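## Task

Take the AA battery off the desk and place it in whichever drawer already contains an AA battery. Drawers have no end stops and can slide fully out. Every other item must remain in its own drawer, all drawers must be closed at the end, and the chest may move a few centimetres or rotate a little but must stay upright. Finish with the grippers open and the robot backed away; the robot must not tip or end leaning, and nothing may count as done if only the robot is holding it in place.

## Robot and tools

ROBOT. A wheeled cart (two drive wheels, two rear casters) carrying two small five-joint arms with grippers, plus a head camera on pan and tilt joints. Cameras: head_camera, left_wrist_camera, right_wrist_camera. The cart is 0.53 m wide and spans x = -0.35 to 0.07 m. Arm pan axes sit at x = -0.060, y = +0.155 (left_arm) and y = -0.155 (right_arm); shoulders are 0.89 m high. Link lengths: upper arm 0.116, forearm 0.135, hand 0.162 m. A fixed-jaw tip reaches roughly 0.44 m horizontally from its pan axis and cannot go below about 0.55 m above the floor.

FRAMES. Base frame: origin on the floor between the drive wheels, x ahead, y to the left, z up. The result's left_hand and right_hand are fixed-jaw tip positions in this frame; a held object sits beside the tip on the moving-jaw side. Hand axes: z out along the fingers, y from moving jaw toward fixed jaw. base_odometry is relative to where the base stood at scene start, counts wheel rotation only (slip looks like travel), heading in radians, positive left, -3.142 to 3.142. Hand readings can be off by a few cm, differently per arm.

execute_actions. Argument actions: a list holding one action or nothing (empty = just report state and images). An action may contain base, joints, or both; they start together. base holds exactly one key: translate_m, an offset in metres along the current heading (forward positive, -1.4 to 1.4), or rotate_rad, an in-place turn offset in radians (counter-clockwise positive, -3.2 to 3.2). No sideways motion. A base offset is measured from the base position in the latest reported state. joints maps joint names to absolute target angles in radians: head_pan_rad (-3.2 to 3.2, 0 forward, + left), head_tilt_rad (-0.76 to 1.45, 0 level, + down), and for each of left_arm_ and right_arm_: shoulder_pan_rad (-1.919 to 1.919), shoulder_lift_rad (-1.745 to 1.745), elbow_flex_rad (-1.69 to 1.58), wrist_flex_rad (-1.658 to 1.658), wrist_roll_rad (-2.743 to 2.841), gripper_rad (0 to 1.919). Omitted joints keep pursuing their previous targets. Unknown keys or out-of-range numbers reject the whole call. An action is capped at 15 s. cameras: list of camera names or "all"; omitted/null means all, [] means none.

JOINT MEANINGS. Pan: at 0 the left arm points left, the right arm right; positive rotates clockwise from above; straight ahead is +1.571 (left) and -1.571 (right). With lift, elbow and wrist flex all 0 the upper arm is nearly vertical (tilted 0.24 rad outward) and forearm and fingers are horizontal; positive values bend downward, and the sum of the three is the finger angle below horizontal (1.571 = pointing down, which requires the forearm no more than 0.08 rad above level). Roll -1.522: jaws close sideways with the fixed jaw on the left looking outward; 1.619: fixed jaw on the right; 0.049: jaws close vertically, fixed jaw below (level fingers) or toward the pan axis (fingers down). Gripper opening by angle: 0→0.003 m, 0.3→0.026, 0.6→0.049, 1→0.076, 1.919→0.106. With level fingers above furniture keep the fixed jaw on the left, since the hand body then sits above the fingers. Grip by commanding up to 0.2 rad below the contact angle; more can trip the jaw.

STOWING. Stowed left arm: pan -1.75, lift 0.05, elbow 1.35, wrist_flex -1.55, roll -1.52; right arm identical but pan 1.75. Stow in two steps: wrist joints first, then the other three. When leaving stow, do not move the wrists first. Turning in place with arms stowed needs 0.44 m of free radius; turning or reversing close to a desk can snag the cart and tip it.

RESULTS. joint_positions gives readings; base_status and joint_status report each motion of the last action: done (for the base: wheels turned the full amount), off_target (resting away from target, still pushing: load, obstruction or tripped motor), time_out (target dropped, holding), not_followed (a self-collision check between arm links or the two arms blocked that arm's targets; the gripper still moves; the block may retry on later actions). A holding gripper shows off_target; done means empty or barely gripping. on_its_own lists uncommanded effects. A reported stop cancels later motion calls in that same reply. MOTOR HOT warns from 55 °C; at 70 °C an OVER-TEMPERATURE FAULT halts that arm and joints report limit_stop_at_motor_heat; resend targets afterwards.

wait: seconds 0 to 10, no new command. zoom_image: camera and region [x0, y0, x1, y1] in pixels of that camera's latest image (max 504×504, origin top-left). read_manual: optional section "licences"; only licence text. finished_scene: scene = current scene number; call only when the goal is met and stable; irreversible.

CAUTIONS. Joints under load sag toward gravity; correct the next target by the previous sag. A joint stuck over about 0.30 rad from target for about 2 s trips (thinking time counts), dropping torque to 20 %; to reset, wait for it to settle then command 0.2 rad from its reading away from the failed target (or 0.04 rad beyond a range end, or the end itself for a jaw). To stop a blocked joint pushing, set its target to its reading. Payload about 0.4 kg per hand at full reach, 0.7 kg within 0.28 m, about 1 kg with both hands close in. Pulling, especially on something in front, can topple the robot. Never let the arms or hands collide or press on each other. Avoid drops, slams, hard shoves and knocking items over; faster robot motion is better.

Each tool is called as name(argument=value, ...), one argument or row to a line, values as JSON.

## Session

execute_actions(
  actions=[],
)

Scene clock: 0.00 s.
base_odometry: x=+0.000 y=+0.000 heading=+0.000 (m, m, rad; odometry frame)
base_status: not commanded
joint_positions: head_pan_rad=-0.029 head_tilt_rad=+0.013 left_arm_shoulder_pan_rad=-1.722 left_arm_shoulder_lift_rad=+0.057 left_arm_elbow_flex_rad=+1.365 left_arm_wrist_flex_rad=-1.587 left_arm_wrist_roll_rad=-1.554 left_arm_gripper_rad=+1.920 right_arm_shoulder_pan_rad=+1.720 right_arm_shoulder_lift_rad=+0.015 right_arm_elbow_flex_rad=+1.382 right_arm_wrist_flex_rad=-1.601 right_arm_wrist_roll_rad=-1.519 right_arm_gripper_rad=+1.920
joint_status: not commanded
left_hand: x=-0.3043 y=+0.1099 z=+0.8986 quat_wxyz=(-0.070, -0.645, -0.039, +0.760) (m; base frame)
right_hand: x=-0.3042 y=-0.1260 z=+0.9066 quat_wxyz=(-0.059, +0.629, -0.046, -0.773) (m; base frame)
pictures: head_camera, left_wrist_camera, right_wrist_camera
Images, in order (width x height): head_camera 644x476, left_wrist_camera 644x476, right_wrist_camera 644x476.

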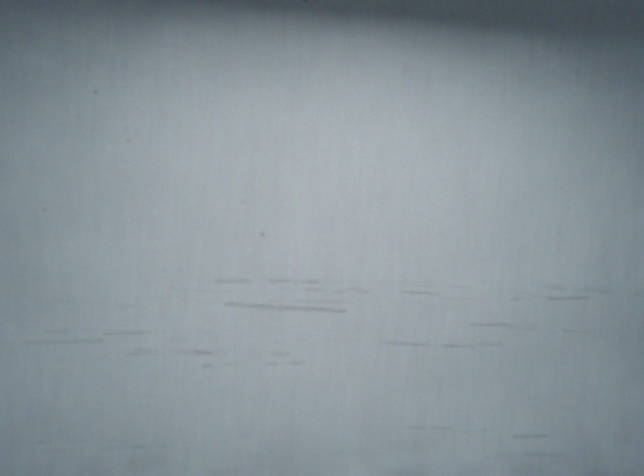

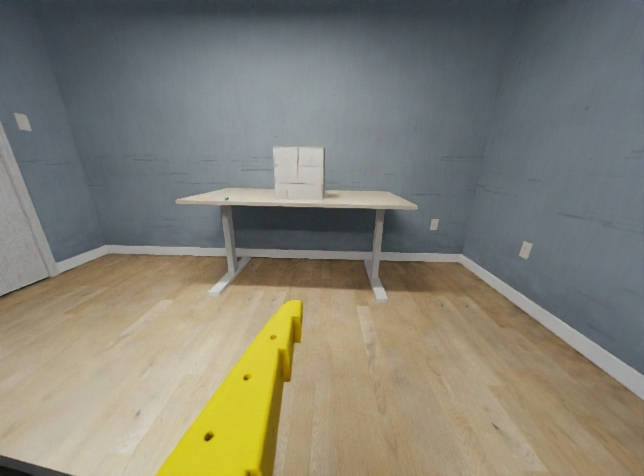

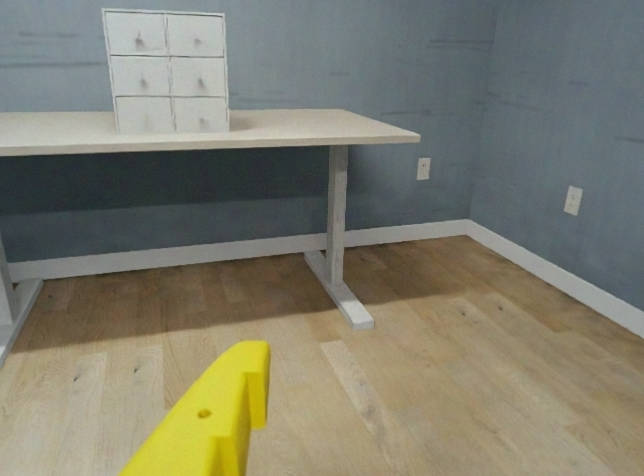

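execute_actions(
  actions=[
    {"base":{"rotate_rad":-2.98},"joints":{"head_pan_rad":0.0,"head_tilt_rad":0.4}},
  ],
  cameras=["head_camera"],
)

Scene clock: 5.60 s.
base_odometry: x=-0.001 y=+0.000 heading=-2.979 (m, m, rad; odometry frame)
base_status: done
joint_positions: head_pan_rad=-0.010 head_tilt_rad=+0.393 left_arm_shoulder_pan_rad=-1.722 left_arm_shoulder_lift_rad=+0.057 left_arm_elbow_flex_rad=+1.365 left_arm_wrist_flex_rad=-1.587 left_arm_wrist_roll_rad=-1.554 left_arm_gripper_rad=+1.920 right_arm_shoulder_pan_rad=+1.720 right_arm_shoulder_lift_rad=+0.015 right_arm_elbow_flex_rad=+1.382 right_arm_wrist_flex_rad=-1.601 right_arm_wrist_roll_rad=-1.519 right_arm_gripper_rad=+1.920
joint_status: all done
left_hand: x=-0.3043 y=+0.1099 z=+0.8986 quat_wxyz=(-0.070, -0.645, -0.039, +0.760) (m; base frame)
right_hand: x=-0.3042 y=-0.1260 z=+0.9066 quat_wxyz=(-0.059, +0.629, -0.046, -0.773) (m; base frame)
pictures: head_camera
Images, in order (width x height): head_camera 644x476.

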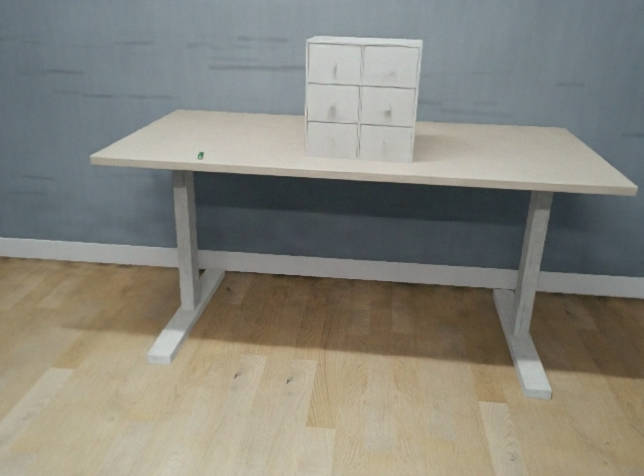

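execute_actions(
  actions=[
    {"base":{"translate_m":0.95},"joints":{"left_arm_shoulder_pan_rad":1.6,"left_arm_shoulder_lift_rad":0.2,"left_arm_elbow_flex_rad":0.55,"right_arm_shoulder_pan_rad":-1.6,"right_arm_shoulder_lift_rad":0.2,"right_arm_elbow_flex_rad":0.55,"left_arm_gripper_rad":0.4,"right_arm_gripper_rad":0.37,"head_tilt_rad":0.55}},
  ],
  cameras=[],
)

execute_actions(
  actions=[
    {"base":{"rotate_rad":-0.09},"joints":{"left_arm_shoulder_pan_rad":1.835,"left_arm_shoulder_lift_rad":0.472,"left_arm_elbow_flex_rad":0.52,"left_arm_wrist_flex_rad":-1.017,"right_arm_shoulder_pan_rad":-1.87,"right_arm_shoulder_lift_rad":0.496,"right_arm_elbow_flex_rad":0.583,"right_arm_wrist_flex_rad":-1.192,"left_arm_wrist_roll_rad":-1.522}},
  ],
)

Scene clock: 14.27 s.
base_odometry: x=-0.939 y=-0.152 heading=-2.979 (m, m, rad; odometry frame)
base_status: done
joint_positions: head_pan_rad=-0.010 head_tilt_rad=+0.544 left_arm_shoulder_pan_rad=+1.594 left_arm_shoulder_lift_rad=+0.205 left_arm_elbow_flex_rad=+0.578 left_arm_wrist_flex_rad=-1.587 left_arm_wrist_roll_rad=-1.554 left_arm_gripper_rad=+0.406 right_arm_shoulder_pan_rad=-1.592 right_arm_shoulder_lift_rad=+0.213 right_arm_elbow_flex_rad=+0.579 right_arm_wrist_flex_rad=-1.601 right_arm_wrist_roll_rad=-1.519 right_arm_gripper_rad=+0.377
joint_status: all done
left_hand: x=+0.2316 y=+0.1559 z=+1.0225 quat_wxyz=(+0.927, +0.010, +0.374, +0.004) (m; base frame)
right_hand: x=+0.2307 y=-0.1412 z=+1.0217 quat_wxyz=(+0.928, -0.004, +0.372, +0.008) (m; base frame)
pictures: none
No camera images: the call's "cameras" was empty. Leave "cameras" out to get every camera's image.

Scene clock: 15.47 s.
base_odometry: x=-0.939 y=-0.152 heading=-3.070 (m, m, rad; odometry frame)
base_status: done
joint_positions: head_pan_rad=-0.010 head_tilt_rad=+0.544 left_arm_shoulder_pan_rad=+1.829 left_arm_shoulder_lift_rad=+0.481 left_arm_elbow_flex_rad=+0.547 left_arm_wrist_flex_rad=-1.020 left_arm_wrist_roll_rad=-1.531 left_arm_gripper_rad=+0.406 right_arm_shoulder_pan_rad=-1.863 right_arm_shoulder_lift_rad=+0.512 right_arm_elbow_flex_rad=+0.586 right_arm_wrist_flex_rad=-1.195 right_arm_wrist_roll_rad=-1.519 right_arm_gripper_rad=+0.377
joint_status: all done
left_hand: x=+0.2726 y=+0.0752 z=+0.8665 quat_wxyz=(+0.699, +0.094, +0.704, -0.088) (m; base frame)
right_hand: x=+0.2594 y=-0.0508 z=+0.8761 quat_wxyz=(+0.733, -0.099, +0.665, +0.107) (m; base frame)
pictures: head_camera, left_wrist_camera, right_wrist_camera
Images, in order (width x height): head_camera 644x476, left_wrist_camera 644x476, right_wrist_camera 644x476.

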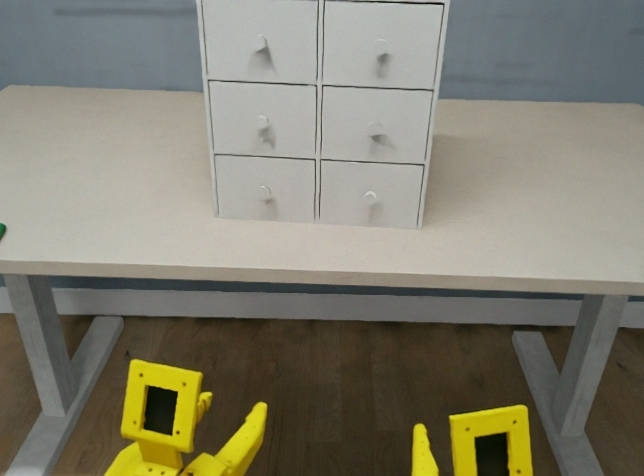

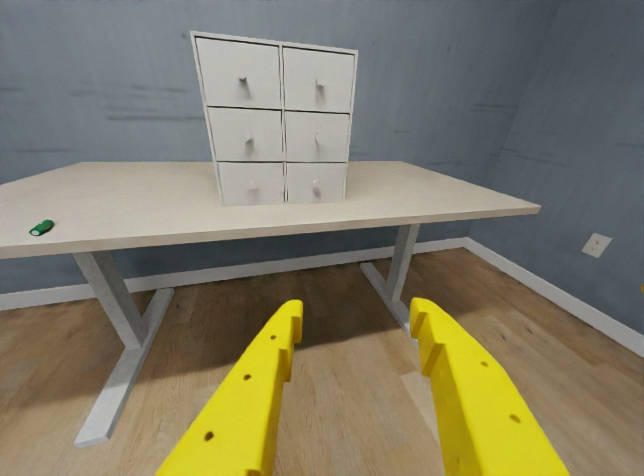

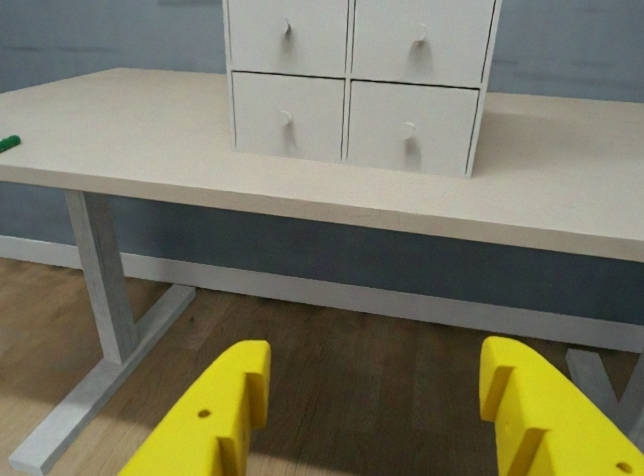

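execute_actions(
  actions=[
    {"base":{"rotate_rad":0.075}},
  ],
  cameras=[],
)

execute_actions(
  actions=[
    {"base":{"translate_m":0.36},"joints":{"left_arm_shoulder_lift_rad":0.216,"left_arm_elbow_flex_rad":0.576,"left_arm_wrist_flex_rad":-0.82,"right_arm_shoulder_lift_rad":0.243,"right_arm_elbow_flex_rad":0.605,"right_arm_wrist_flex_rad":-0.988,"head_tilt_rad":0.7}},
  ],
  cameras=[],
)

execute_actions(
  actions=[
    {"base":{"rotate_rad":-0.09}},
  ],
)

Scene clock: 20.10 s.
base_odometry: x=-0.939 y=-0.152 heading=-2.995 (m, m, rad; odometry frame)
base_status: done
joint_positions: head_pan_rad=-0.010 head_tilt_rad=+0.544 left_arm_shoulder_pan_rad=+1.830 left_arm_shoulder_lift_rad=+0.481 left_arm_elbow_flex_rad=+0.547 left_arm_wrist_flex_rad=-1.020 left_arm_wrist_roll_rad=-1.531 left_arm_gripper_rad=+0.406 right_arm_shoulder_pan_rad=-1.863 right_arm_shoulder_lift_rad=+0.512 right_arm_elbow_flex_rad=+0.586 right_arm_wrist_flex_rad=-1.195 right_arm_wrist_roll_rad=-1.519 right_arm_gripper_rad=+0.377
joint_status: not commanded
left_hand: x=+0.2725 y=+0.0747 z=+0.8665 quat_wxyz=(+0.699, +0.095, +0.704, -0.088) (m; base frame)
right_hand: x=+0.2594 y=-0.0508 z=+0.8761 quat_wxyz=(+0.733, -0.099, +0.665, +0.107) (m; base frame)
pictures: none
No camera images: the call's "cameras" was empty. Leave "cameras" out to get every camera's image.

Scene clock: 22.73 s.
base_odometry: x=-1.295 y=-0.204 heading=-2.997 (m, m, rad; odometry frame)
base_status: done
joint_positions: head_pan_rad=-0.010 head_tilt_rad=+0.695 left_arm_shoulder_pan_rad=+1.830 left_arm_shoulder_lift_rad=+0.265 left_arm_elbow_flex_rad=+0.579 left_arm_wrist_flex_rad=-0.824 left_arm_wrist_roll_rad=-1.531 left_arm_gripper_rad=+0.406 right_arm_shoulder_pan_rad=-1.863 right_arm_shoulder_lift_rad=+0.290 right_arm_elbow_flex_rad=+0.609 right_arm_wrist_flex_rad=-0.989 right_arm_wrist_roll_rad=-1.519 right_arm_gripper_rad=+0.377
joint_status: all done
left_hand: x=+0.2714 y=+0.0750 z=+0.8944 quat_wxyz=(+0.694, +0.095, +0.708, -0.088) (m; base frame)
right_hand: x=+0.2608 y=-0.0504 z=+0.9060 quat_wxyz=(+0.731, -0.099, +0.667, +0.106) (m; base frame)
pictures: none
No camera images: the call's "cameras" was empty. Leave "cameras" out to get every camera's image.

Scene clock: 23.57 s.
base_odometry: x=-1.296 y=-0.204 heading=-3.088 (m, m, rad; odometry frame)
base_status: done
joint_positions: head_pan_rad=-0.010 head_tilt_rad=+0.695 left_arm_shoulder_pan_rad=+1.830 left_arm_shoulder_lift_rad=+0.265 left_arm_elbow_flex_rad=+0.579 left_arm_wrist_flex_rad=-0.824 left_arm_wrist_roll_rad=-1.531 left_arm_gripper_rad=+0.406 right_arm_shoulder_pan_rad=-1.865 right_arm_shoulder_lift_rad=+0.290 right_arm_elbow_flex_rad=+0.609 right_arm_wrist_flex_rad=-0.989 right_arm_wrist_roll_rad=-1.519 right_arm_gripper_rad=+0.377
joint_status: not commanded
left_hand: x=+0.2714 y=+0.0750 z=+0.8944 quat_wxyz=(+0.694, +0.095, +0.708, -0.088) (m; base frame)
right_hand: x=+0.2607 y=-0.0499 z=+0.9060 quat_wxyz=(+0.731, -0.100, +0.667, +0.107) (m; base frame)
pictures: head_camera, left_wrist_camera, right_wrist_camera
Images, in order (width x height): head_camera 644x476, left_wrist_camera 644x476, right_wrist_camera 644x476.

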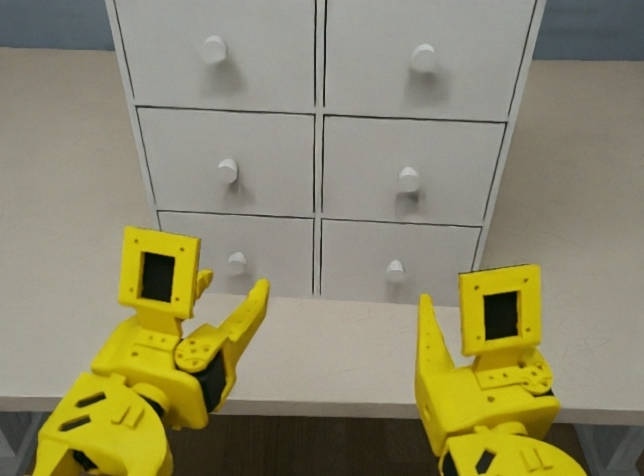

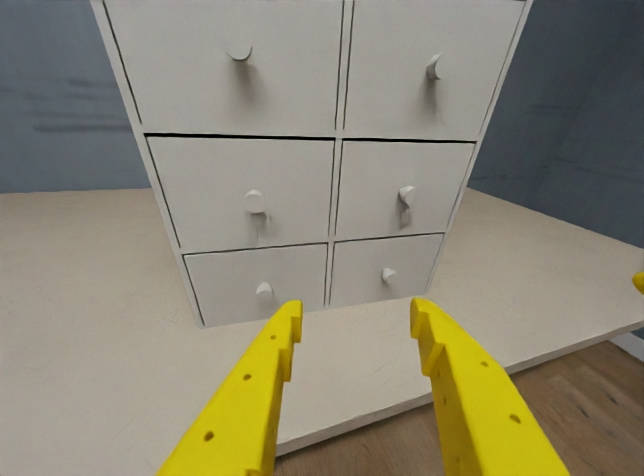

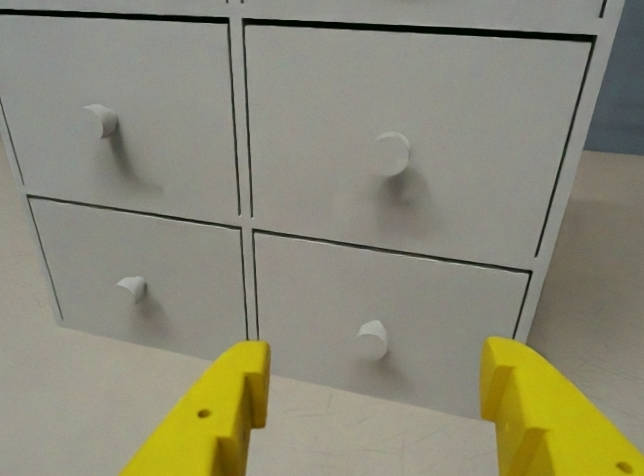

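execute_actions(
  actions=[
    {"base":{"rotate_rad":0.035},"joints":{"left_arm_shoulder_pan_rad":1.81,"right_arm_shoulder_pan_rad":-1.885}},
  ],
  cameras=[],
)

execute_actions(
  actions=[
    {"base":{"translate_m":0.075}},
  ],
)

Scene clock: 25.47 s.
base_odometry: x=-1.295 y=-0.204 heading=-3.054 (m, m, rad; odometry frame)
base_status: done
joint_positions: head_pan_rad=-0.010 head_tilt_rad=+0.695 left_arm_shoulder_pan_rad=+1.815 left_arm_shoulder_lift_rad=+0.265 left_arm_elbow_flex_rad=+0.579 left_arm_wrist_flex_rad=-0.824 left_arm_wrist_roll_rad=-1.531 left_arm_gripper_rad=+0.406 right_arm_shoulder_pan_rad=-1.877 right_arm_shoulder_lift_rad=+0.290 right_arm_elbow_flex_rad=+0.609 right_arm_wrist_flex_rad=-0.989 right_arm_wrist_roll_rad=-1.519 right_arm_gripper_rad=+0.377
joint_status: all done
left_hand: x=+0.2726 y=+0.0801 z=+0.8944 quat_wxyz=(+0.695, +0.090, +0.709, -0.082) (m; base frame)
right_hand: x=+0.2594 y=-0.0460 z=+0.9060 quat_wxyz=(+0.730, -0.104, +0.666, +0.111) (m; base frame)
pictures: none
No camera images: the call's "cameras" was empty. Leave "cameras" out to get every camera's image.

Scene clock: 26.60 s.
base_odometry: x=-1.370 y=-0.211 heading=-3.056 (m, m, rad; odometry frame)
base_status: done
joint_positions: head_pan_rad=-0.010 head_tilt_rad=+0.695 left_arm_shoulder_pan_rad=+1.815 left_arm_shoulder_lift_rad=+0.264 left_arm_elbow_flex_rad=+0.579 left_arm_wrist_flex_rad=-0.824 left_arm_wrist_roll_rad=-1.531 left_arm_gripper_rad=+0.406 right_arm_shoulder_pan_rad=-1.877 right_arm_shoulder_lift_rad=+0.290 right_arm_elbow_flex_rad=+0.609 right_arm_wrist_flex_rad=-0.989 right_arm_wrist_roll_rad=-1.519 right_arm_gripper_rad=+0.377
joint_status: not commanded
left_hand: x=+0.2726 y=+0.0801 z=+0.8949 quat_wxyz=(+0.696, +0.090, +0.708, -0.082) (m; base frame)
right_hand: x=+0.2594 y=-0.0460 z=+0.9060 quat_wxyz=(+0.730, -0.104, +0.666, +0.111) (m; base frame)
pictures: head_camera, left_wrist_camera, right_wrist_camera
Images, in order (width x height): head_camera 644x476, left_wrist_camera 644x476, right_wrist_camera 644x476.

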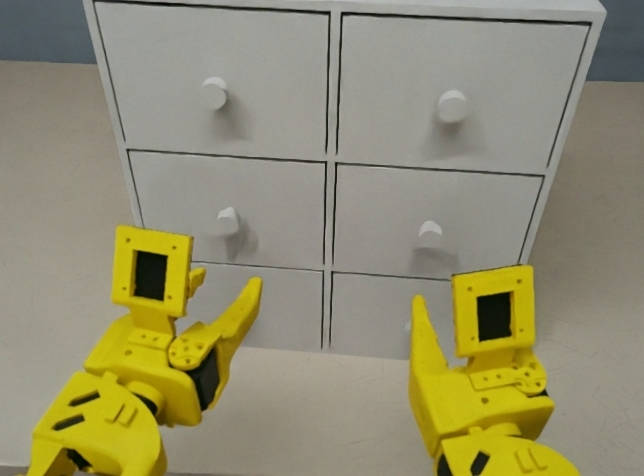

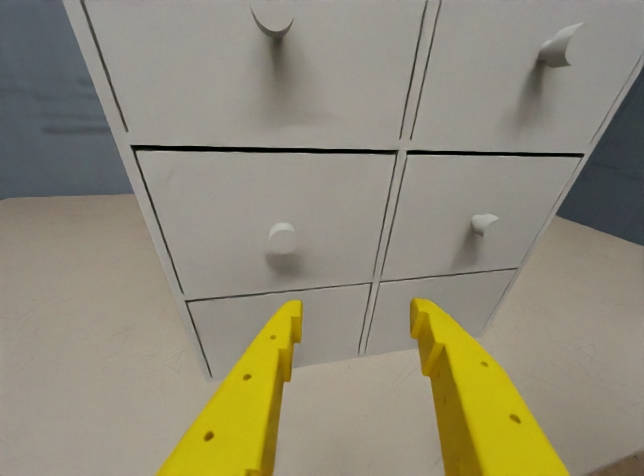

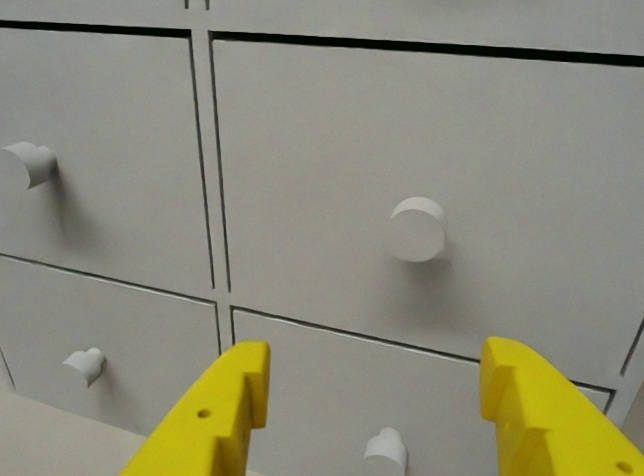

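execute_actions(
  actions=[
    {"base":{"translate_m":0.045},"joints":{"left_arm_shoulder_pan_rad":1.775,"left_arm_shoulder_lift_rad":0.32,"left_arm_wrist_flex_rad":-0.905,"right_arm_shoulder_lift_rad":0.335,"right_arm_wrist_flex_rad":-1.065}},
  ],
)

Scene clock: 43.07 s.
base_odometry: x=-1.415 y=-0.214 heading=-3.058 (m, m, rad; odometry frame)
base_status: done
joint_positions: head_pan_rad=-0.010 head_tilt_rad=+0.695 left_arm_shoulder_pan_rad=+1.781 left_arm_shoulder_lift_rad=+0.330 left_arm_elbow_flex_rad=+0.579 left_arm_wrist_flex_rad=-0.887 left_arm_wrist_roll_rad=-1.531 left_arm_gripper_rad=+0.406 right_arm_shoulder_pan_rad=-1.878 right_arm_shoulder_lift_rad=+0.351 right_arm_elbow_flex_rad=+0.609 right_arm_wrist_flex_rad=-1.049 right_arm_wrist_roll_rad=-1.519 right_arm_gripper_rad=+0.377
joint_status: all done
left_hand: x=+0.2749 y=+0.0914 z=+0.8845 quat_wxyz=(+0.696, +0.078, +0.711, -0.070) (m; base frame)
right_hand: x=+0.2588 y=-0.0456 z=+0.8967 quat_wxyz=(+0.730, -0.104, +0.667, +0.112) (m; base frame)
pictures: head_camera, left_wrist_camera, right_wrist_camera
Images, in order (width x height): head_camera 644x476, left_wrist_camera 644x476, right_wrist_camera 644x476.

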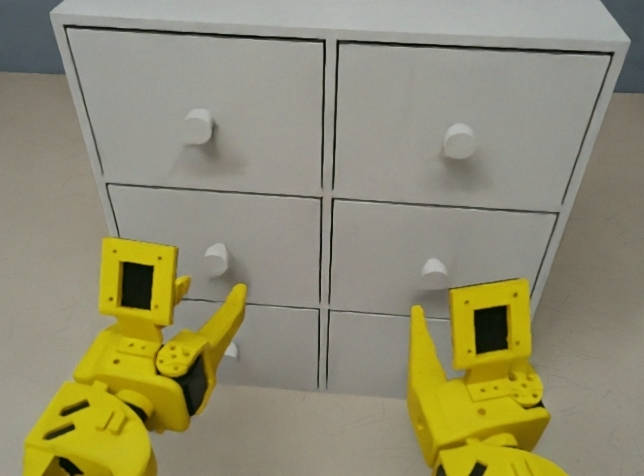

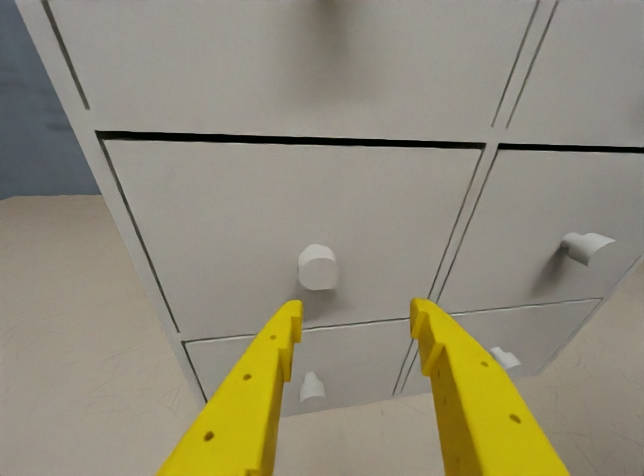

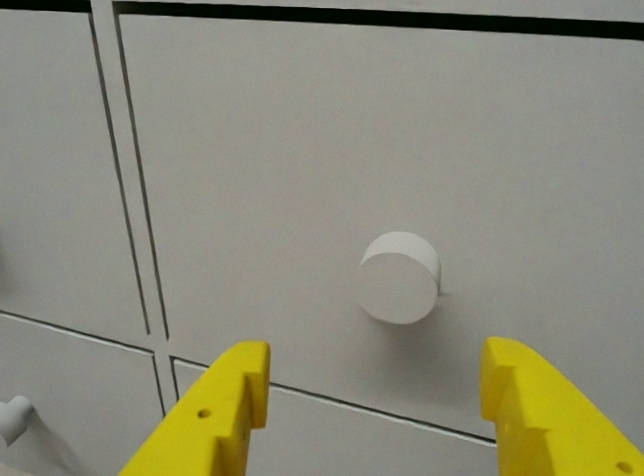

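execute_actions(
  actions=[
    {"base":{"translate_m":0.026},"joints":{"right_arm_shoulder_pan_rad":-1.862,"right_arm_gripper_rad":0.33}},
  ],
)

Scene clock: 45.00 s.
base_odometry: x=-1.442 y=-0.217 heading=-3.059 (m, m, rad; odometry frame)
base_status: done
joint_positions: head_pan_rad=-0.010 head_tilt_rad=+0.695 left_arm_shoulder_pan_rad=+1.781 left_arm_shoulder_lift_rad=+0.330 left_arm_elbow_flex_rad=+0.579 left_arm_wrist_flex_rad=-0.887 left_arm_wrist_roll_rad=-1.531 left_arm_gripper_rad=+0.406 right_arm_shoulder_pan_rad=-1.868 right_arm_shoulder_lift_rad=+0.351 right_arm_elbow_flex_rad=+0.609 right_arm_wrist_flex_rad=-1.049 right_arm_wrist_roll_rad=-1.519 right_arm_gripper_rad=+0.337
joint_status: all done
left_hand: x=+0.2749 y=+0.0914 z=+0.8845 quat_wxyz=(+0.696, +0.078, +0.711, -0.070) (m; base frame)
right_hand: x=+0.2600 y=-0.0490 z=+0.8967 quat_wxyz=(+0.730, -0.101, +0.667, +0.108) (m; base frame)
pictures: head_camera, left_wrist_camera, right_wrist_camera
Images, in order (width x height): head_camera 644x476, left_wrist_camera 644x476, right_wrist_camera 644x476.

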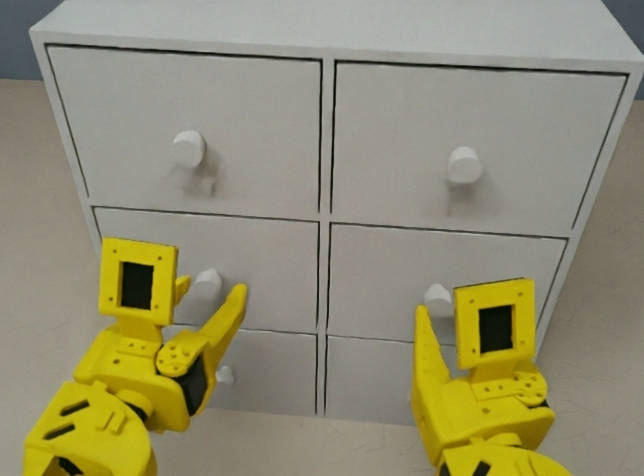

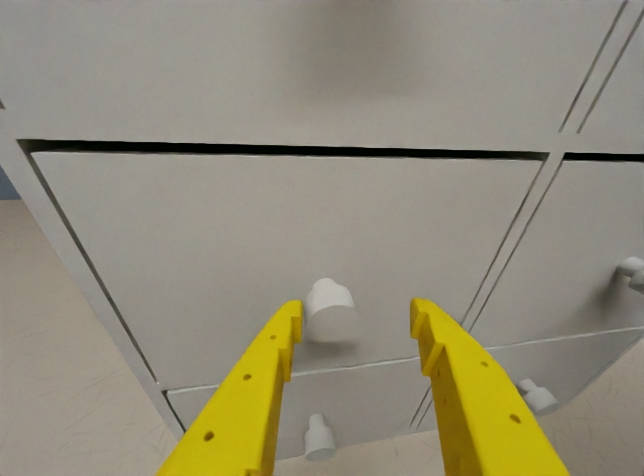

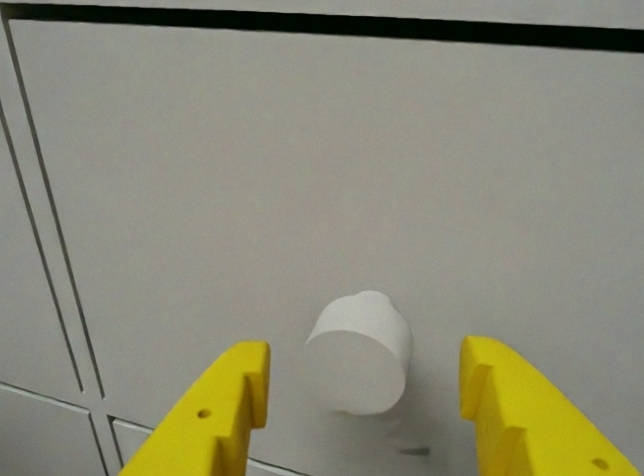

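execute_actions(
  actions=[
    {"base":{"translate_m":0.008},"joints":{"left_arm_gripper_rad":0.28,"right_arm_gripper_rad":0.26,"right_arm_shoulder_pan_rad":-1.852,"right_arm_wrist_flex_rad":-1.035}},
  ],
  cameras=[],
)

execute_actions(
  actions=[
    {"joints":{"left_arm_gripper_rad":0.04,"right_arm_gripper_rad":0.04}},
  ],
)

Scene clock: 46.87 s.
base_odometry: x=-1.450 y=-0.217 heading=-3.059 (m, m, rad; odometry frame)
base_status: done
joint_positions: head_pan_rad=-0.010 head_tilt_rad=+0.695 left_arm_shoulder_pan_rad=+1.781 left_arm_shoulder_lift_rad=+0.330 left_arm_elbow_flex_rad=+0.579 left_arm_wrist_flex_rad=-0.887 left_arm_wrist_roll_rad=-1.531 left_arm_gripper_rad=+0.286 right_arm_shoulder_pan_rad=-1.860 right_arm_shoulder_lift_rad=+0.351 right_arm_elbow_flex_rad=+0.609 right_arm_wrist_flex_rad=-1.037 right_arm_wrist_roll_rad=-1.519 right_arm_gripper_rad=+0.267
joint_status: all done
left_hand: x=+0.2749 y=+0.0914 z=+0.8845 quat_wxyz=(+0.696, +0.078, +0.711, -0.070) (m; base frame)
right_hand: x=+0.2609 y=-0.0514 z=+0.8948 quat_wxyz=(+0.726, -0.099, +0.672, +0.105) (m; base frame)
pictures: none
No camera images: the call's "cameras" was empty. Leave "cameras" out to get every camera's image.

Scene clock: 48.20 s.
base_odometry: x=-1.450 y=-0.217 heading=-3.059 (m, m, rad; odometry frame)
base_status: not commanded
joint_positions: head_pan_rad=-0.010 head_tilt_rad=+0.695 left_arm_shoulder_pan_rad=+1.783 left_arm_shoulder_lift_rad=+0.326 left_arm_elbow_flex_rad=+0.578 left_arm_wrist_flex_rad=-0.901 left_arm_wrist_roll_rad=-1.531 left_arm_gripper_rad=+0.049 right_arm_shoulder_pan_rad=-1.854 right_arm_shoulder_lift_rad=+0.345 right_arm_elbow_flex_rad=+0.609 right_arm_wrist_flex_rad=-1.037 right_arm_wrist_roll_rad=-1.519 right_arm_gripper_rad=+0.048
joint_status: all done
left_hand: x=+0.2750 y=+0.0908 z=+0.8881 quat_wxyz=(+0.702, +0.078, +0.704, -0.072) (m; base frame)
right_hand: x=+0.2616 y=-0.0534 z=+0.8966 quat_wxyz=(+0.729, -0.097, +0.670, +0.103) (m; base frame)
pictures: head_camera, left_wrist_camera, right_wrist_camera
Images, in order (width x height): head_camera 644x476, left_wrist_camera 644x476, right_wrist_camera 644x476.

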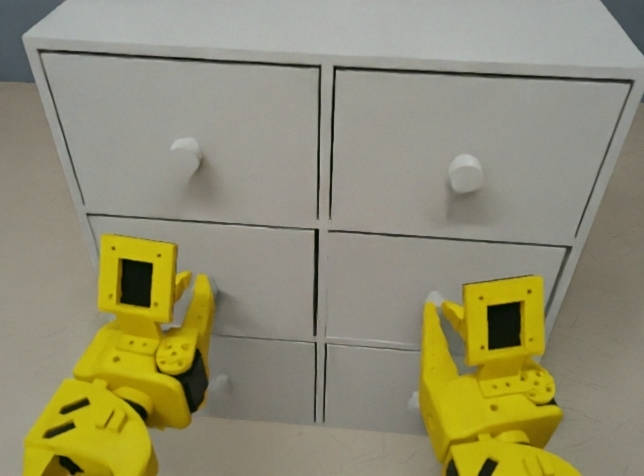

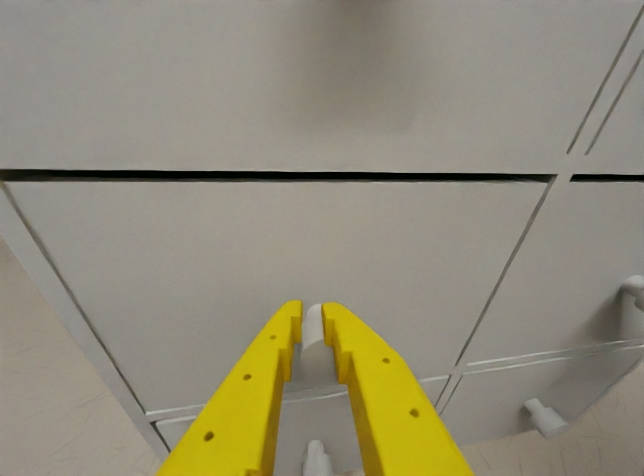

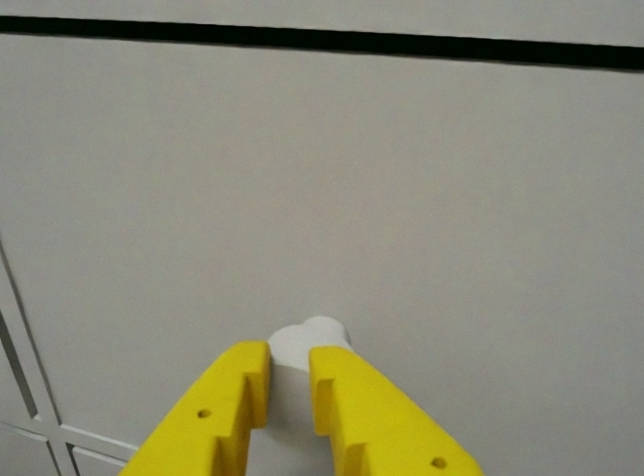

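execute_actions(
  actions=[
    {"joints":{"left_arm_gripper_rad":0.36,"right_arm_gripper_rad":0.34,"right_arm_shoulder_pan_rad":-1.885,"left_arm_shoulder_pan_rad":1.765}},
  ],
  cameras=[],
)

execute_actions(
  actions=[
    {"base":{"translate_m":0.004},"joints":{"left_arm_wrist_flex_rad":-0.83,"right_arm_wrist_flex_rad":-0.975}},
  ],
)

Scene clock: 50.03 s.
base_odometry: x=-1.450 y=-0.217 heading=-3.059 (m, m, rad; odometry frame)
base_status: not commanded
joint_positions: head_pan_rad=-0.010 head_tilt_rad=+0.695 left_arm_shoulder_pan_rad=+1.770 left_arm_shoulder_lift_rad=+0.328 left_arm_elbow_flex_rad=+0.578 left_arm_wrist_flex_rad=-0.901 left_arm_wrist_roll_rad=-1.531 left_arm_gripper_rad=+0.353 right_arm_shoulder_pan_rad=-1.877 right_arm_shoulder_lift_rad=+0.349 right_arm_elbow_flex_rad=+0.609 right_arm_wrist_flex_rad=-1.037 right_arm_wrist_roll_rad=-1.519 right_arm_gripper_rad=+0.332
joint_status: all done
left_hand: x=+0.2758 y=+0.0949 z=+0.8876 quat_wxyz=(+0.702, +0.074, +0.705, -0.067) (m; base frame)
right_hand: x=+0.2591 y=-0.0460 z=+0.8952 quat_wxyz=(+0.726, -0.105, +0.671, +0.111) (m; base frame)
pictures: none
No camera images: the call's "cameras" was empty. Leave "cameras" out to get every camera's image.

Scene clock: 50.73 s.
base_odometry: x=-1.454 y=-0.218 heading=-3.060 (m, m, rad; odometry frame)
base_status: done
joint_positions: head_pan_rad=-0.010 head_tilt_rad=+0.695 left_arm_shoulder_pan_rad=+1.770 left_arm_shoulder_lift_rad=+0.330 left_arm_elbow_flex_rad=+0.578 left_arm_wrist_flex_rad=-0.835 left_arm_wrist_roll_rad=-1.531 left_arm_gripper_rad=+0.354 right_arm_shoulder_pan_rad=-1.877 right_arm_shoulder_lift_rad=+0.351 right_arm_elbow_flex_rad=+0.609 right_arm_wrist_flex_rad=-0.977 right_arm_wrist_roll_rad=-1.519 right_arm_gripper_rad=+0.333
joint_status: all done
left_hand: x=+0.2753 y=+0.0950 z=+0.8765 quat_wxyz=(+0.678, +0.076, +0.728, -0.065) (m; base frame)
right_hand: x=+0.2596 y=-0.0459 z=+0.8852 quat_wxyz=(+0.705, -0.108, +0.692, +0.108) (m; base frame)
pictures: head_camera, left_wrist_camera, right_wrist_camera
Images, in order (width x height): head_camera 644x476, left_wrist_camera 644x476, right_wrist_camera 644x476.

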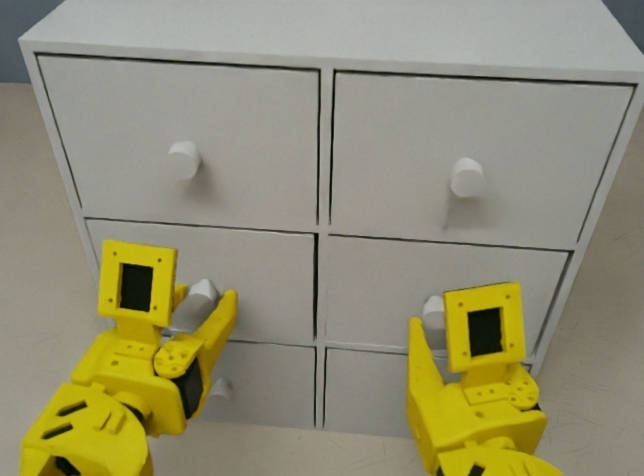

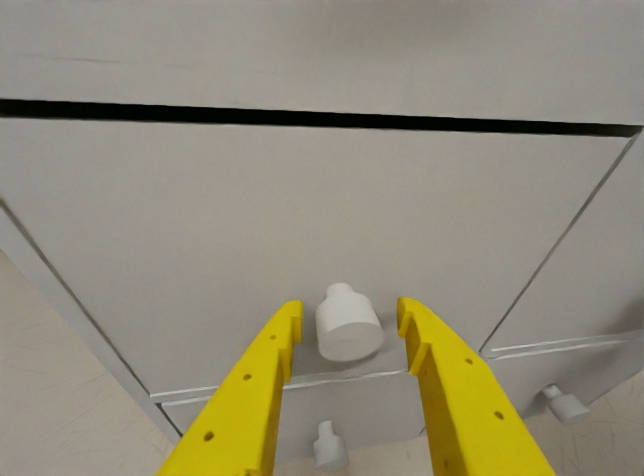

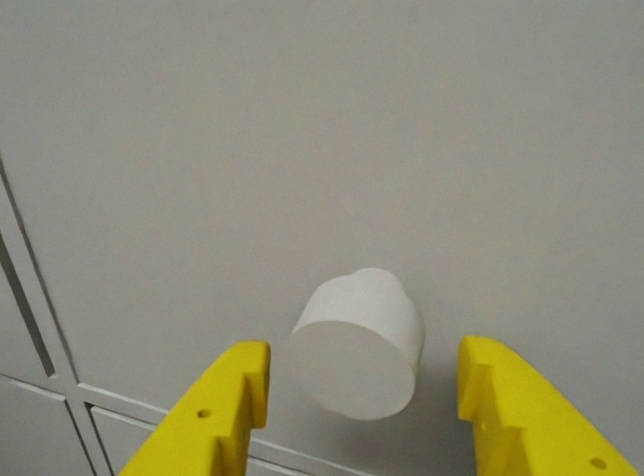

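execute_actions(
  actions=[
    {"joints":{"left_arm_wrist_flex_rad":-0.862,"left_arm_shoulder_pan_rad":1.79,"right_arm_elbow_flex_rad":0.545,"right_arm_wrist_flex_rad":-0.95,"right_arm_shoulder_pan_rad":-1.86,"right_arm_gripper_rad":0.28,"left_arm_gripper_rad":0.28}},
  ],
  cameras=["left_wrist_camera","right_wrist_camera"],
)

Scene clock: 53.60 s.
base_odometry: x=-1.454 y=-0.218 heading=-3.060 (m, m, rad; odometry frame)
base_status: not commanded
joint_positions: head_pan_rad=-0.010 head_tilt_rad=+0.695 left_arm_shoulder_pan_rad=+1.783 left_arm_shoulder_lift_rad=+0.330 left_arm_elbow_flex_rad=+0.578 left_arm_wrist_flex_rad=-0.843 left_arm_wrist_roll_rad=-1.531 left_arm_gripper_rad=+0.286 right_arm_shoulder_pan_rad=-1.869 right_arm_shoulder_lift_rad=+0.351 right_arm_elbow_flex_rad=+0.576 right_arm_wrist_flex_rad=-0.953 right_arm_wrist_roll_rad=-1.519 right_arm_gripper_rad=+0.287
joint_status: all done
left_hand: x=+0.2747 y=+0.0909 z=+0.8778 quat_wxyz=(+0.680, +0.080, +0.725, -0.069) (m; base frame)
right_hand: x=+0.2636 y=-0.0474 z=+0.8891 quat_wxyz=(+0.708, -0.105, +0.690, +0.105) (m; base frame)
pictures: left_wrist_camera, right_wrist_camera
Images, in order (width x height): left_wrist_camera 644x476, right_wrist_camera 644x476.

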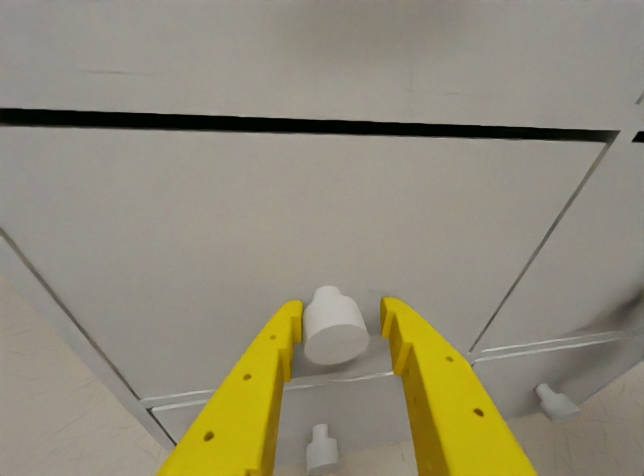

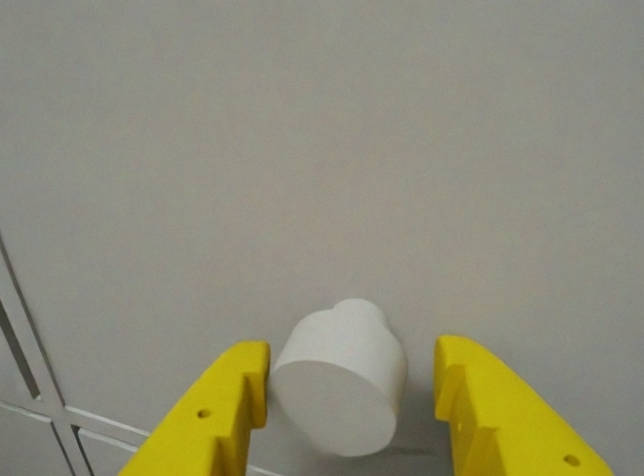

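execute_actions(
  actions=[
    {"joints":{"left_arm_gripper_rad":0.06,"right_arm_gripper_rad":0.06}},
  ],
  cameras=["left_wrist_camera","right_wrist_camera"],
)

Scene clock: 54.87 s.
base_odometry: x=-1.454 y=-0.218 heading=-3.060 (m, m, rad; odometry frame)
base_status: not commanded
joint_positions: head_pan_rad=-0.010 head_tilt_rad=+0.695 left_arm_shoulder_pan_rad=+1.786 left_arm_shoulder_lift_rad=+0.330 left_arm_elbow_flex_rad=+0.578 left_arm_wrist_flex_rad=-0.844 left_arm_wrist_roll_rad=-1.531 left_arm_gripper_rad=+0.177 right_arm_shoulder_pan_rad=-1.866 right_arm_shoulder_lift_rad=+0.351 right_arm_elbow_flex_rad=+0.576 right_arm_wrist_flex_rad=-0.953 right_arm_wrist_roll_rad=-1.519 right_arm_gripper_rad=+0.185
joint_status: left_arm_gripper_rad off_target (ended at +0.177, target +0.060); right_arm_gripper_rad off_target (ended at +0.185, target +0.060)
left_hand: x=+0.2745 y=+0.0898 z=+0.8780 quat_wxyz=(+0.681, +0.081, +0.725, -0.071) (m; base frame)
right_hand: x=+0.2640 y=-0.0484 z=+0.8891 quat_wxyz=(+0.708, -0.104, +0.690, +0.104) (m; base frame)
pictures: left_wrist_camera, right_wrist_camera
Images, in order (width x height): left_wrist_camera 644x476, right_wrist_camera 644x476.

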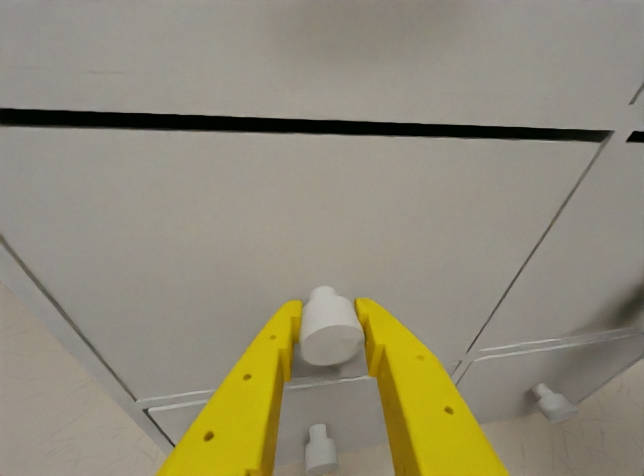

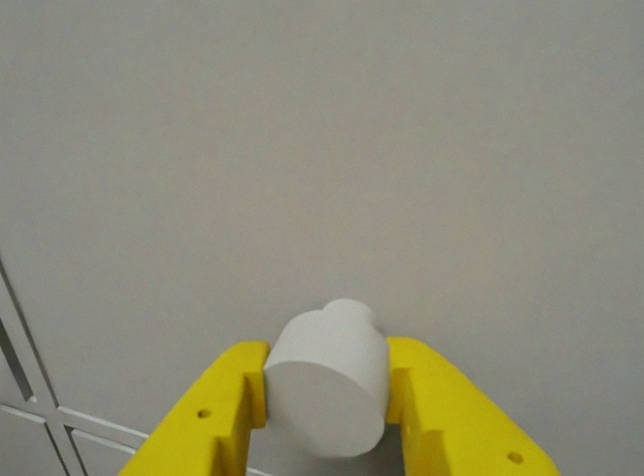

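execute_actions(
  actions=[
    {"base":{"translate_m":-0.09}},
  ],
  cameras=["head_camera"],
)

Scene clock: 56.67 s.
base_odometry: x=-1.364 y=-0.210 heading=-3.058 (m, m, rad; odometry frame)
base_status: done
joint_positions: head_pan_rad=-0.010 head_tilt_rad=+0.695 left_arm_shoulder_pan_rad=+1.786 left_arm_shoulder_lift_rad=+0.333 left_arm_elbow_flex_rad=+0.581 left_arm_wrist_flex_rad=-0.846 left_arm_wrist_roll_rad=-1.531 left_arm_gripper_rad=+0.177 right_arm_shoulder_pan_rad=-1.866 right_arm_shoulder_lift_rad=+0.355 right_arm_elbow_flex_rad=+0.572 right_arm_wrist_flex_rad=-0.951 right_arm_wrist_roll_rad=-1.519 right_arm_gripper_rad=+0.185
joint_status: not commanded
left_hand: x=+0.2741 y=+0.0899 z=+0.8766 quat_wxyz=(+0.679, +0.082, +0.726, -0.070) (m; base frame)
right_hand: x=+0.2644 y=-0.0482 z=+0.8885 quat_wxyz=(+0.708, -0.104, +0.691, +0.104) (m; base frame)
pictures: head_camera
Images, in order (width x height): head_camera 644x476.

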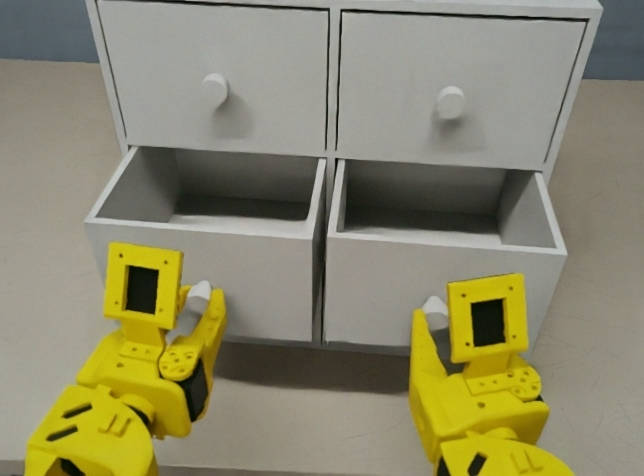

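execute_actions(
  actions=[
    {"joints":{"left_arm_gripper_rad":0.4,"right_arm_gripper_rad":0.36}},
  ],
  cameras=[],
)

execute_actions(
  actions=[
    {"base":{"translate_m":-0.04}},
  ],
  cameras=[],
)

execute_actions(
  actions=[
    {"joints":{"left_arm_shoulder_lift_rad":-0.08,"left_arm_elbow_flex_rad":-0.33,"left_arm_wrist_flex_rad":0.93,"right_arm_shoulder_lift_rad":-0.08,"right_arm_elbow_flex_rad":-0.33,"right_arm_wrist_flex_rad":0.89,"left_arm_gripper_rad":0.7,"right_arm_gripper_rad":0.8}},
  ],
  cameras=[],
)

execute_actions(
  actions=[
    {"base":{"translate_m":0.09},"joints":{"head_tilt_rad":0.85}},
  ],
)

Scene clock: 59.13 s.
base_odometry: x=-1.364 y=-0.210 heading=-3.058 (m, m, rad; odometry frame)
base_status: not commanded
joint_positions: head_pan_rad=-0.010 head_tilt_rad=+0.695 left_arm_shoulder_pan_rad=+1.786 left_arm_shoulder_lift_rad=+0.333 left_arm_elbow_flex_rad=+0.581 left_arm_wrist_flex_rad=-0.846 left_arm_wrist_roll_rad=-1.531 left_arm_gripper_rad=+0.393 right_arm_shoulder_pan_rad=-1.866 right_arm_shoulder_lift_rad=+0.355 right_arm_elbow_flex_rad=+0.572 right_arm_wrist_flex_rad=-0.951 right_arm_wrist_roll_rad=-1.519 right_arm_gripper_rad=+0.351
joint_status: all done
left_hand: x=+0.2741 y=+0.0899 z=+0.8766 quat_wxyz=(+0.679, +0.082, +0.726, -0.070) (m; base frame)
right_hand: x=+0.2644 y=-0.0482 z=+0.8885 quat_wxyz=(+0.708, -0.104, +0.691, +0.104) (m; base frame)
pictures: none
No camera images: the call's "cameras" was empty. Leave "cameras" out to get every camera's image.

Scene clock: 60.10 s.
base_odometry: x=-1.324 y=-0.207 heading=-3.056 (m, m, rad; odometry frame)
base_status: done
joint_positions: head_pan_rad=-0.010 head_tilt_rad=+0.695 left_arm_shoulder_pan_rad=+1.786 left_arm_shoulder_lift_rad=+0.333 left_arm_elbow_flex_rad=+0.581 left_arm_wrist_flex_rad=-0.846 left_arm_wrist_roll_rad=-1.531 left_arm_gripper_rad=+0.394 right_arm_shoulder_pan_rad=-1.866 right_arm_shoulder_lift_rad=+0.355 right_arm_elbow_flex_rad=+0.572 right_arm_wrist_flex_rad=-0.951 right_arm_wrist_roll_rad=-1.519 right_arm_gripper_rad=+0.353
joint_status: not commanded
left_hand: x=+0.2741 y=+0.0899 z=+0.8766 quat_wxyz=(+0.679, +0.082, +0.726, -0.070) (m; base frame)
right_hand: x=+0.2644 y=-0.0482 z=+0.8885 quat_wxyz=(+0.708, -0.104, +0.691, +0.104) (m; base frame)
pictures: none
No camera images: the call's "cameras" was empty. Leave "cameras" out to get every camera's image.

Scene clock: 62.10 s.
base_odometry: x=-1.324 y=-0.207 heading=-3.056 (m, m, rad; odometry frame)
base_status: not commanded
joint_positions: head_pan_rad=-0.010 head_tilt_rad=+0.695 left_arm_shoulder_pan_rad=+1.786 left_arm_shoulder_lift_rad=-0.037 left_arm_elbow_flex_rad=-0.295 left_arm_wrist_flex_rad=+0.926 left_arm_wrist_roll_rad=-1.531 left_arm_gripper_rad=+0.694 right_arm_shoulder_pan_rad=-1.866 right_arm_shoulder_lift_rad=-0.039 right_arm_elbow_flex_rad=-0.293 right_arm_wrist_flex_rad=+0.887 right_arm_wrist_roll_rad=-1.519 right_arm_gripper_rad=+0.793
joint_status: all done
left_hand: x=+0.2474 y=+0.0958 z=+0.9664 quat_wxyz=(+0.467, +0.099, +0.878, -0.048) (m; base frame)
right_hand: x=+0.2403 y=-0.0556 z=+0.9717 quat_wxyz=(+0.481, -0.130, +0.864, +0.071) (m; base frame)
pictures: none
No camera images: the call's "cameras" was empty. Leave "cameras" out to get every camera's image.

Scene clock: 63.40 s.
base_odometry: x=-1.414 y=-0.214 heading=-3.058 (m, m, rad; odometry frame)
base_status: done
joint_positions: head_pan_rad=-0.010 head_tilt_rad=+0.845 left_arm_shoulder_pan_rad=+1.786 left_arm_shoulder_lift_rad=-0.037 left_arm_elbow_flex_rad=-0.296 left_arm_wrist_flex_rad=+0.926 left_arm_wrist_roll_rad=-1.531 left_arm_gripper_rad=+0.694 right_arm_shoulder_pan_rad=-1.866 right_arm_shoulder_lift_rad=-0.039 right_arm_elbow_flex_rad=-0.293 right_arm_wrist_flex_rad=+0.887 right_arm_wrist_roll_rad=-1.519 right_arm_gripper_rad=+0.793
joint_status: all done
left_hand: x=+0.2475 y=+0.0957 z=+0.9668 quat_wxyz=(+0.467, +0.098, +0.877, -0.048) (m; base frame)
right_hand: x=+0.2403 y=-0.0556 z=+0.9717 quat_wxyz=(+0.481, -0.130, +0.864, +0.071) (m; base frame)
pictures: head_camera, left_wrist_camera, right_wrist_camera
Images, in order (width x height): head_camera 644x476, left_wrist_camera 644x476, right_wrist_camera 644x476.

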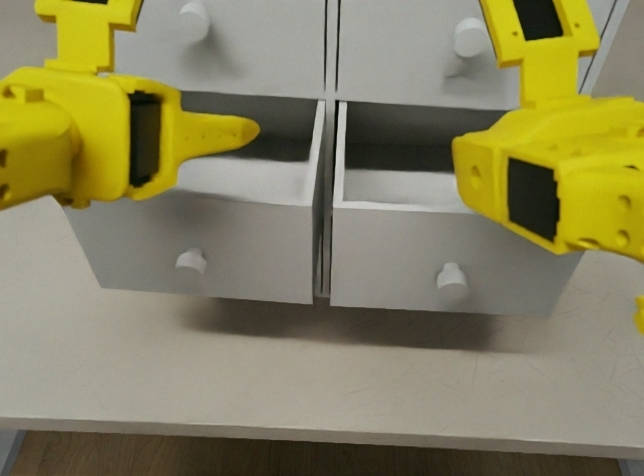

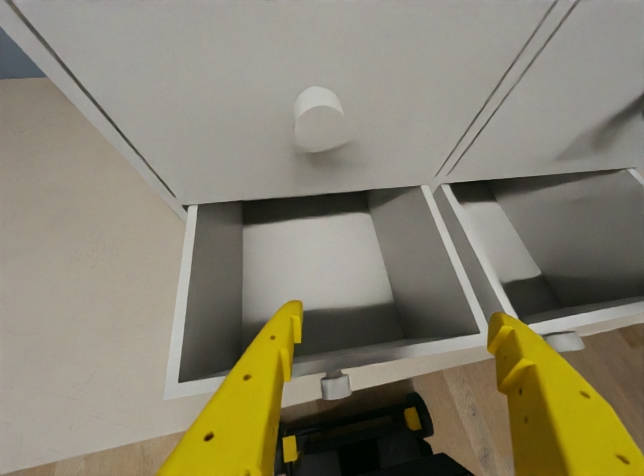

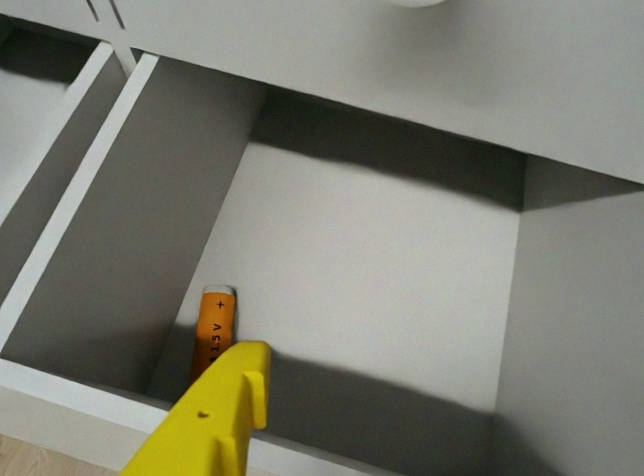

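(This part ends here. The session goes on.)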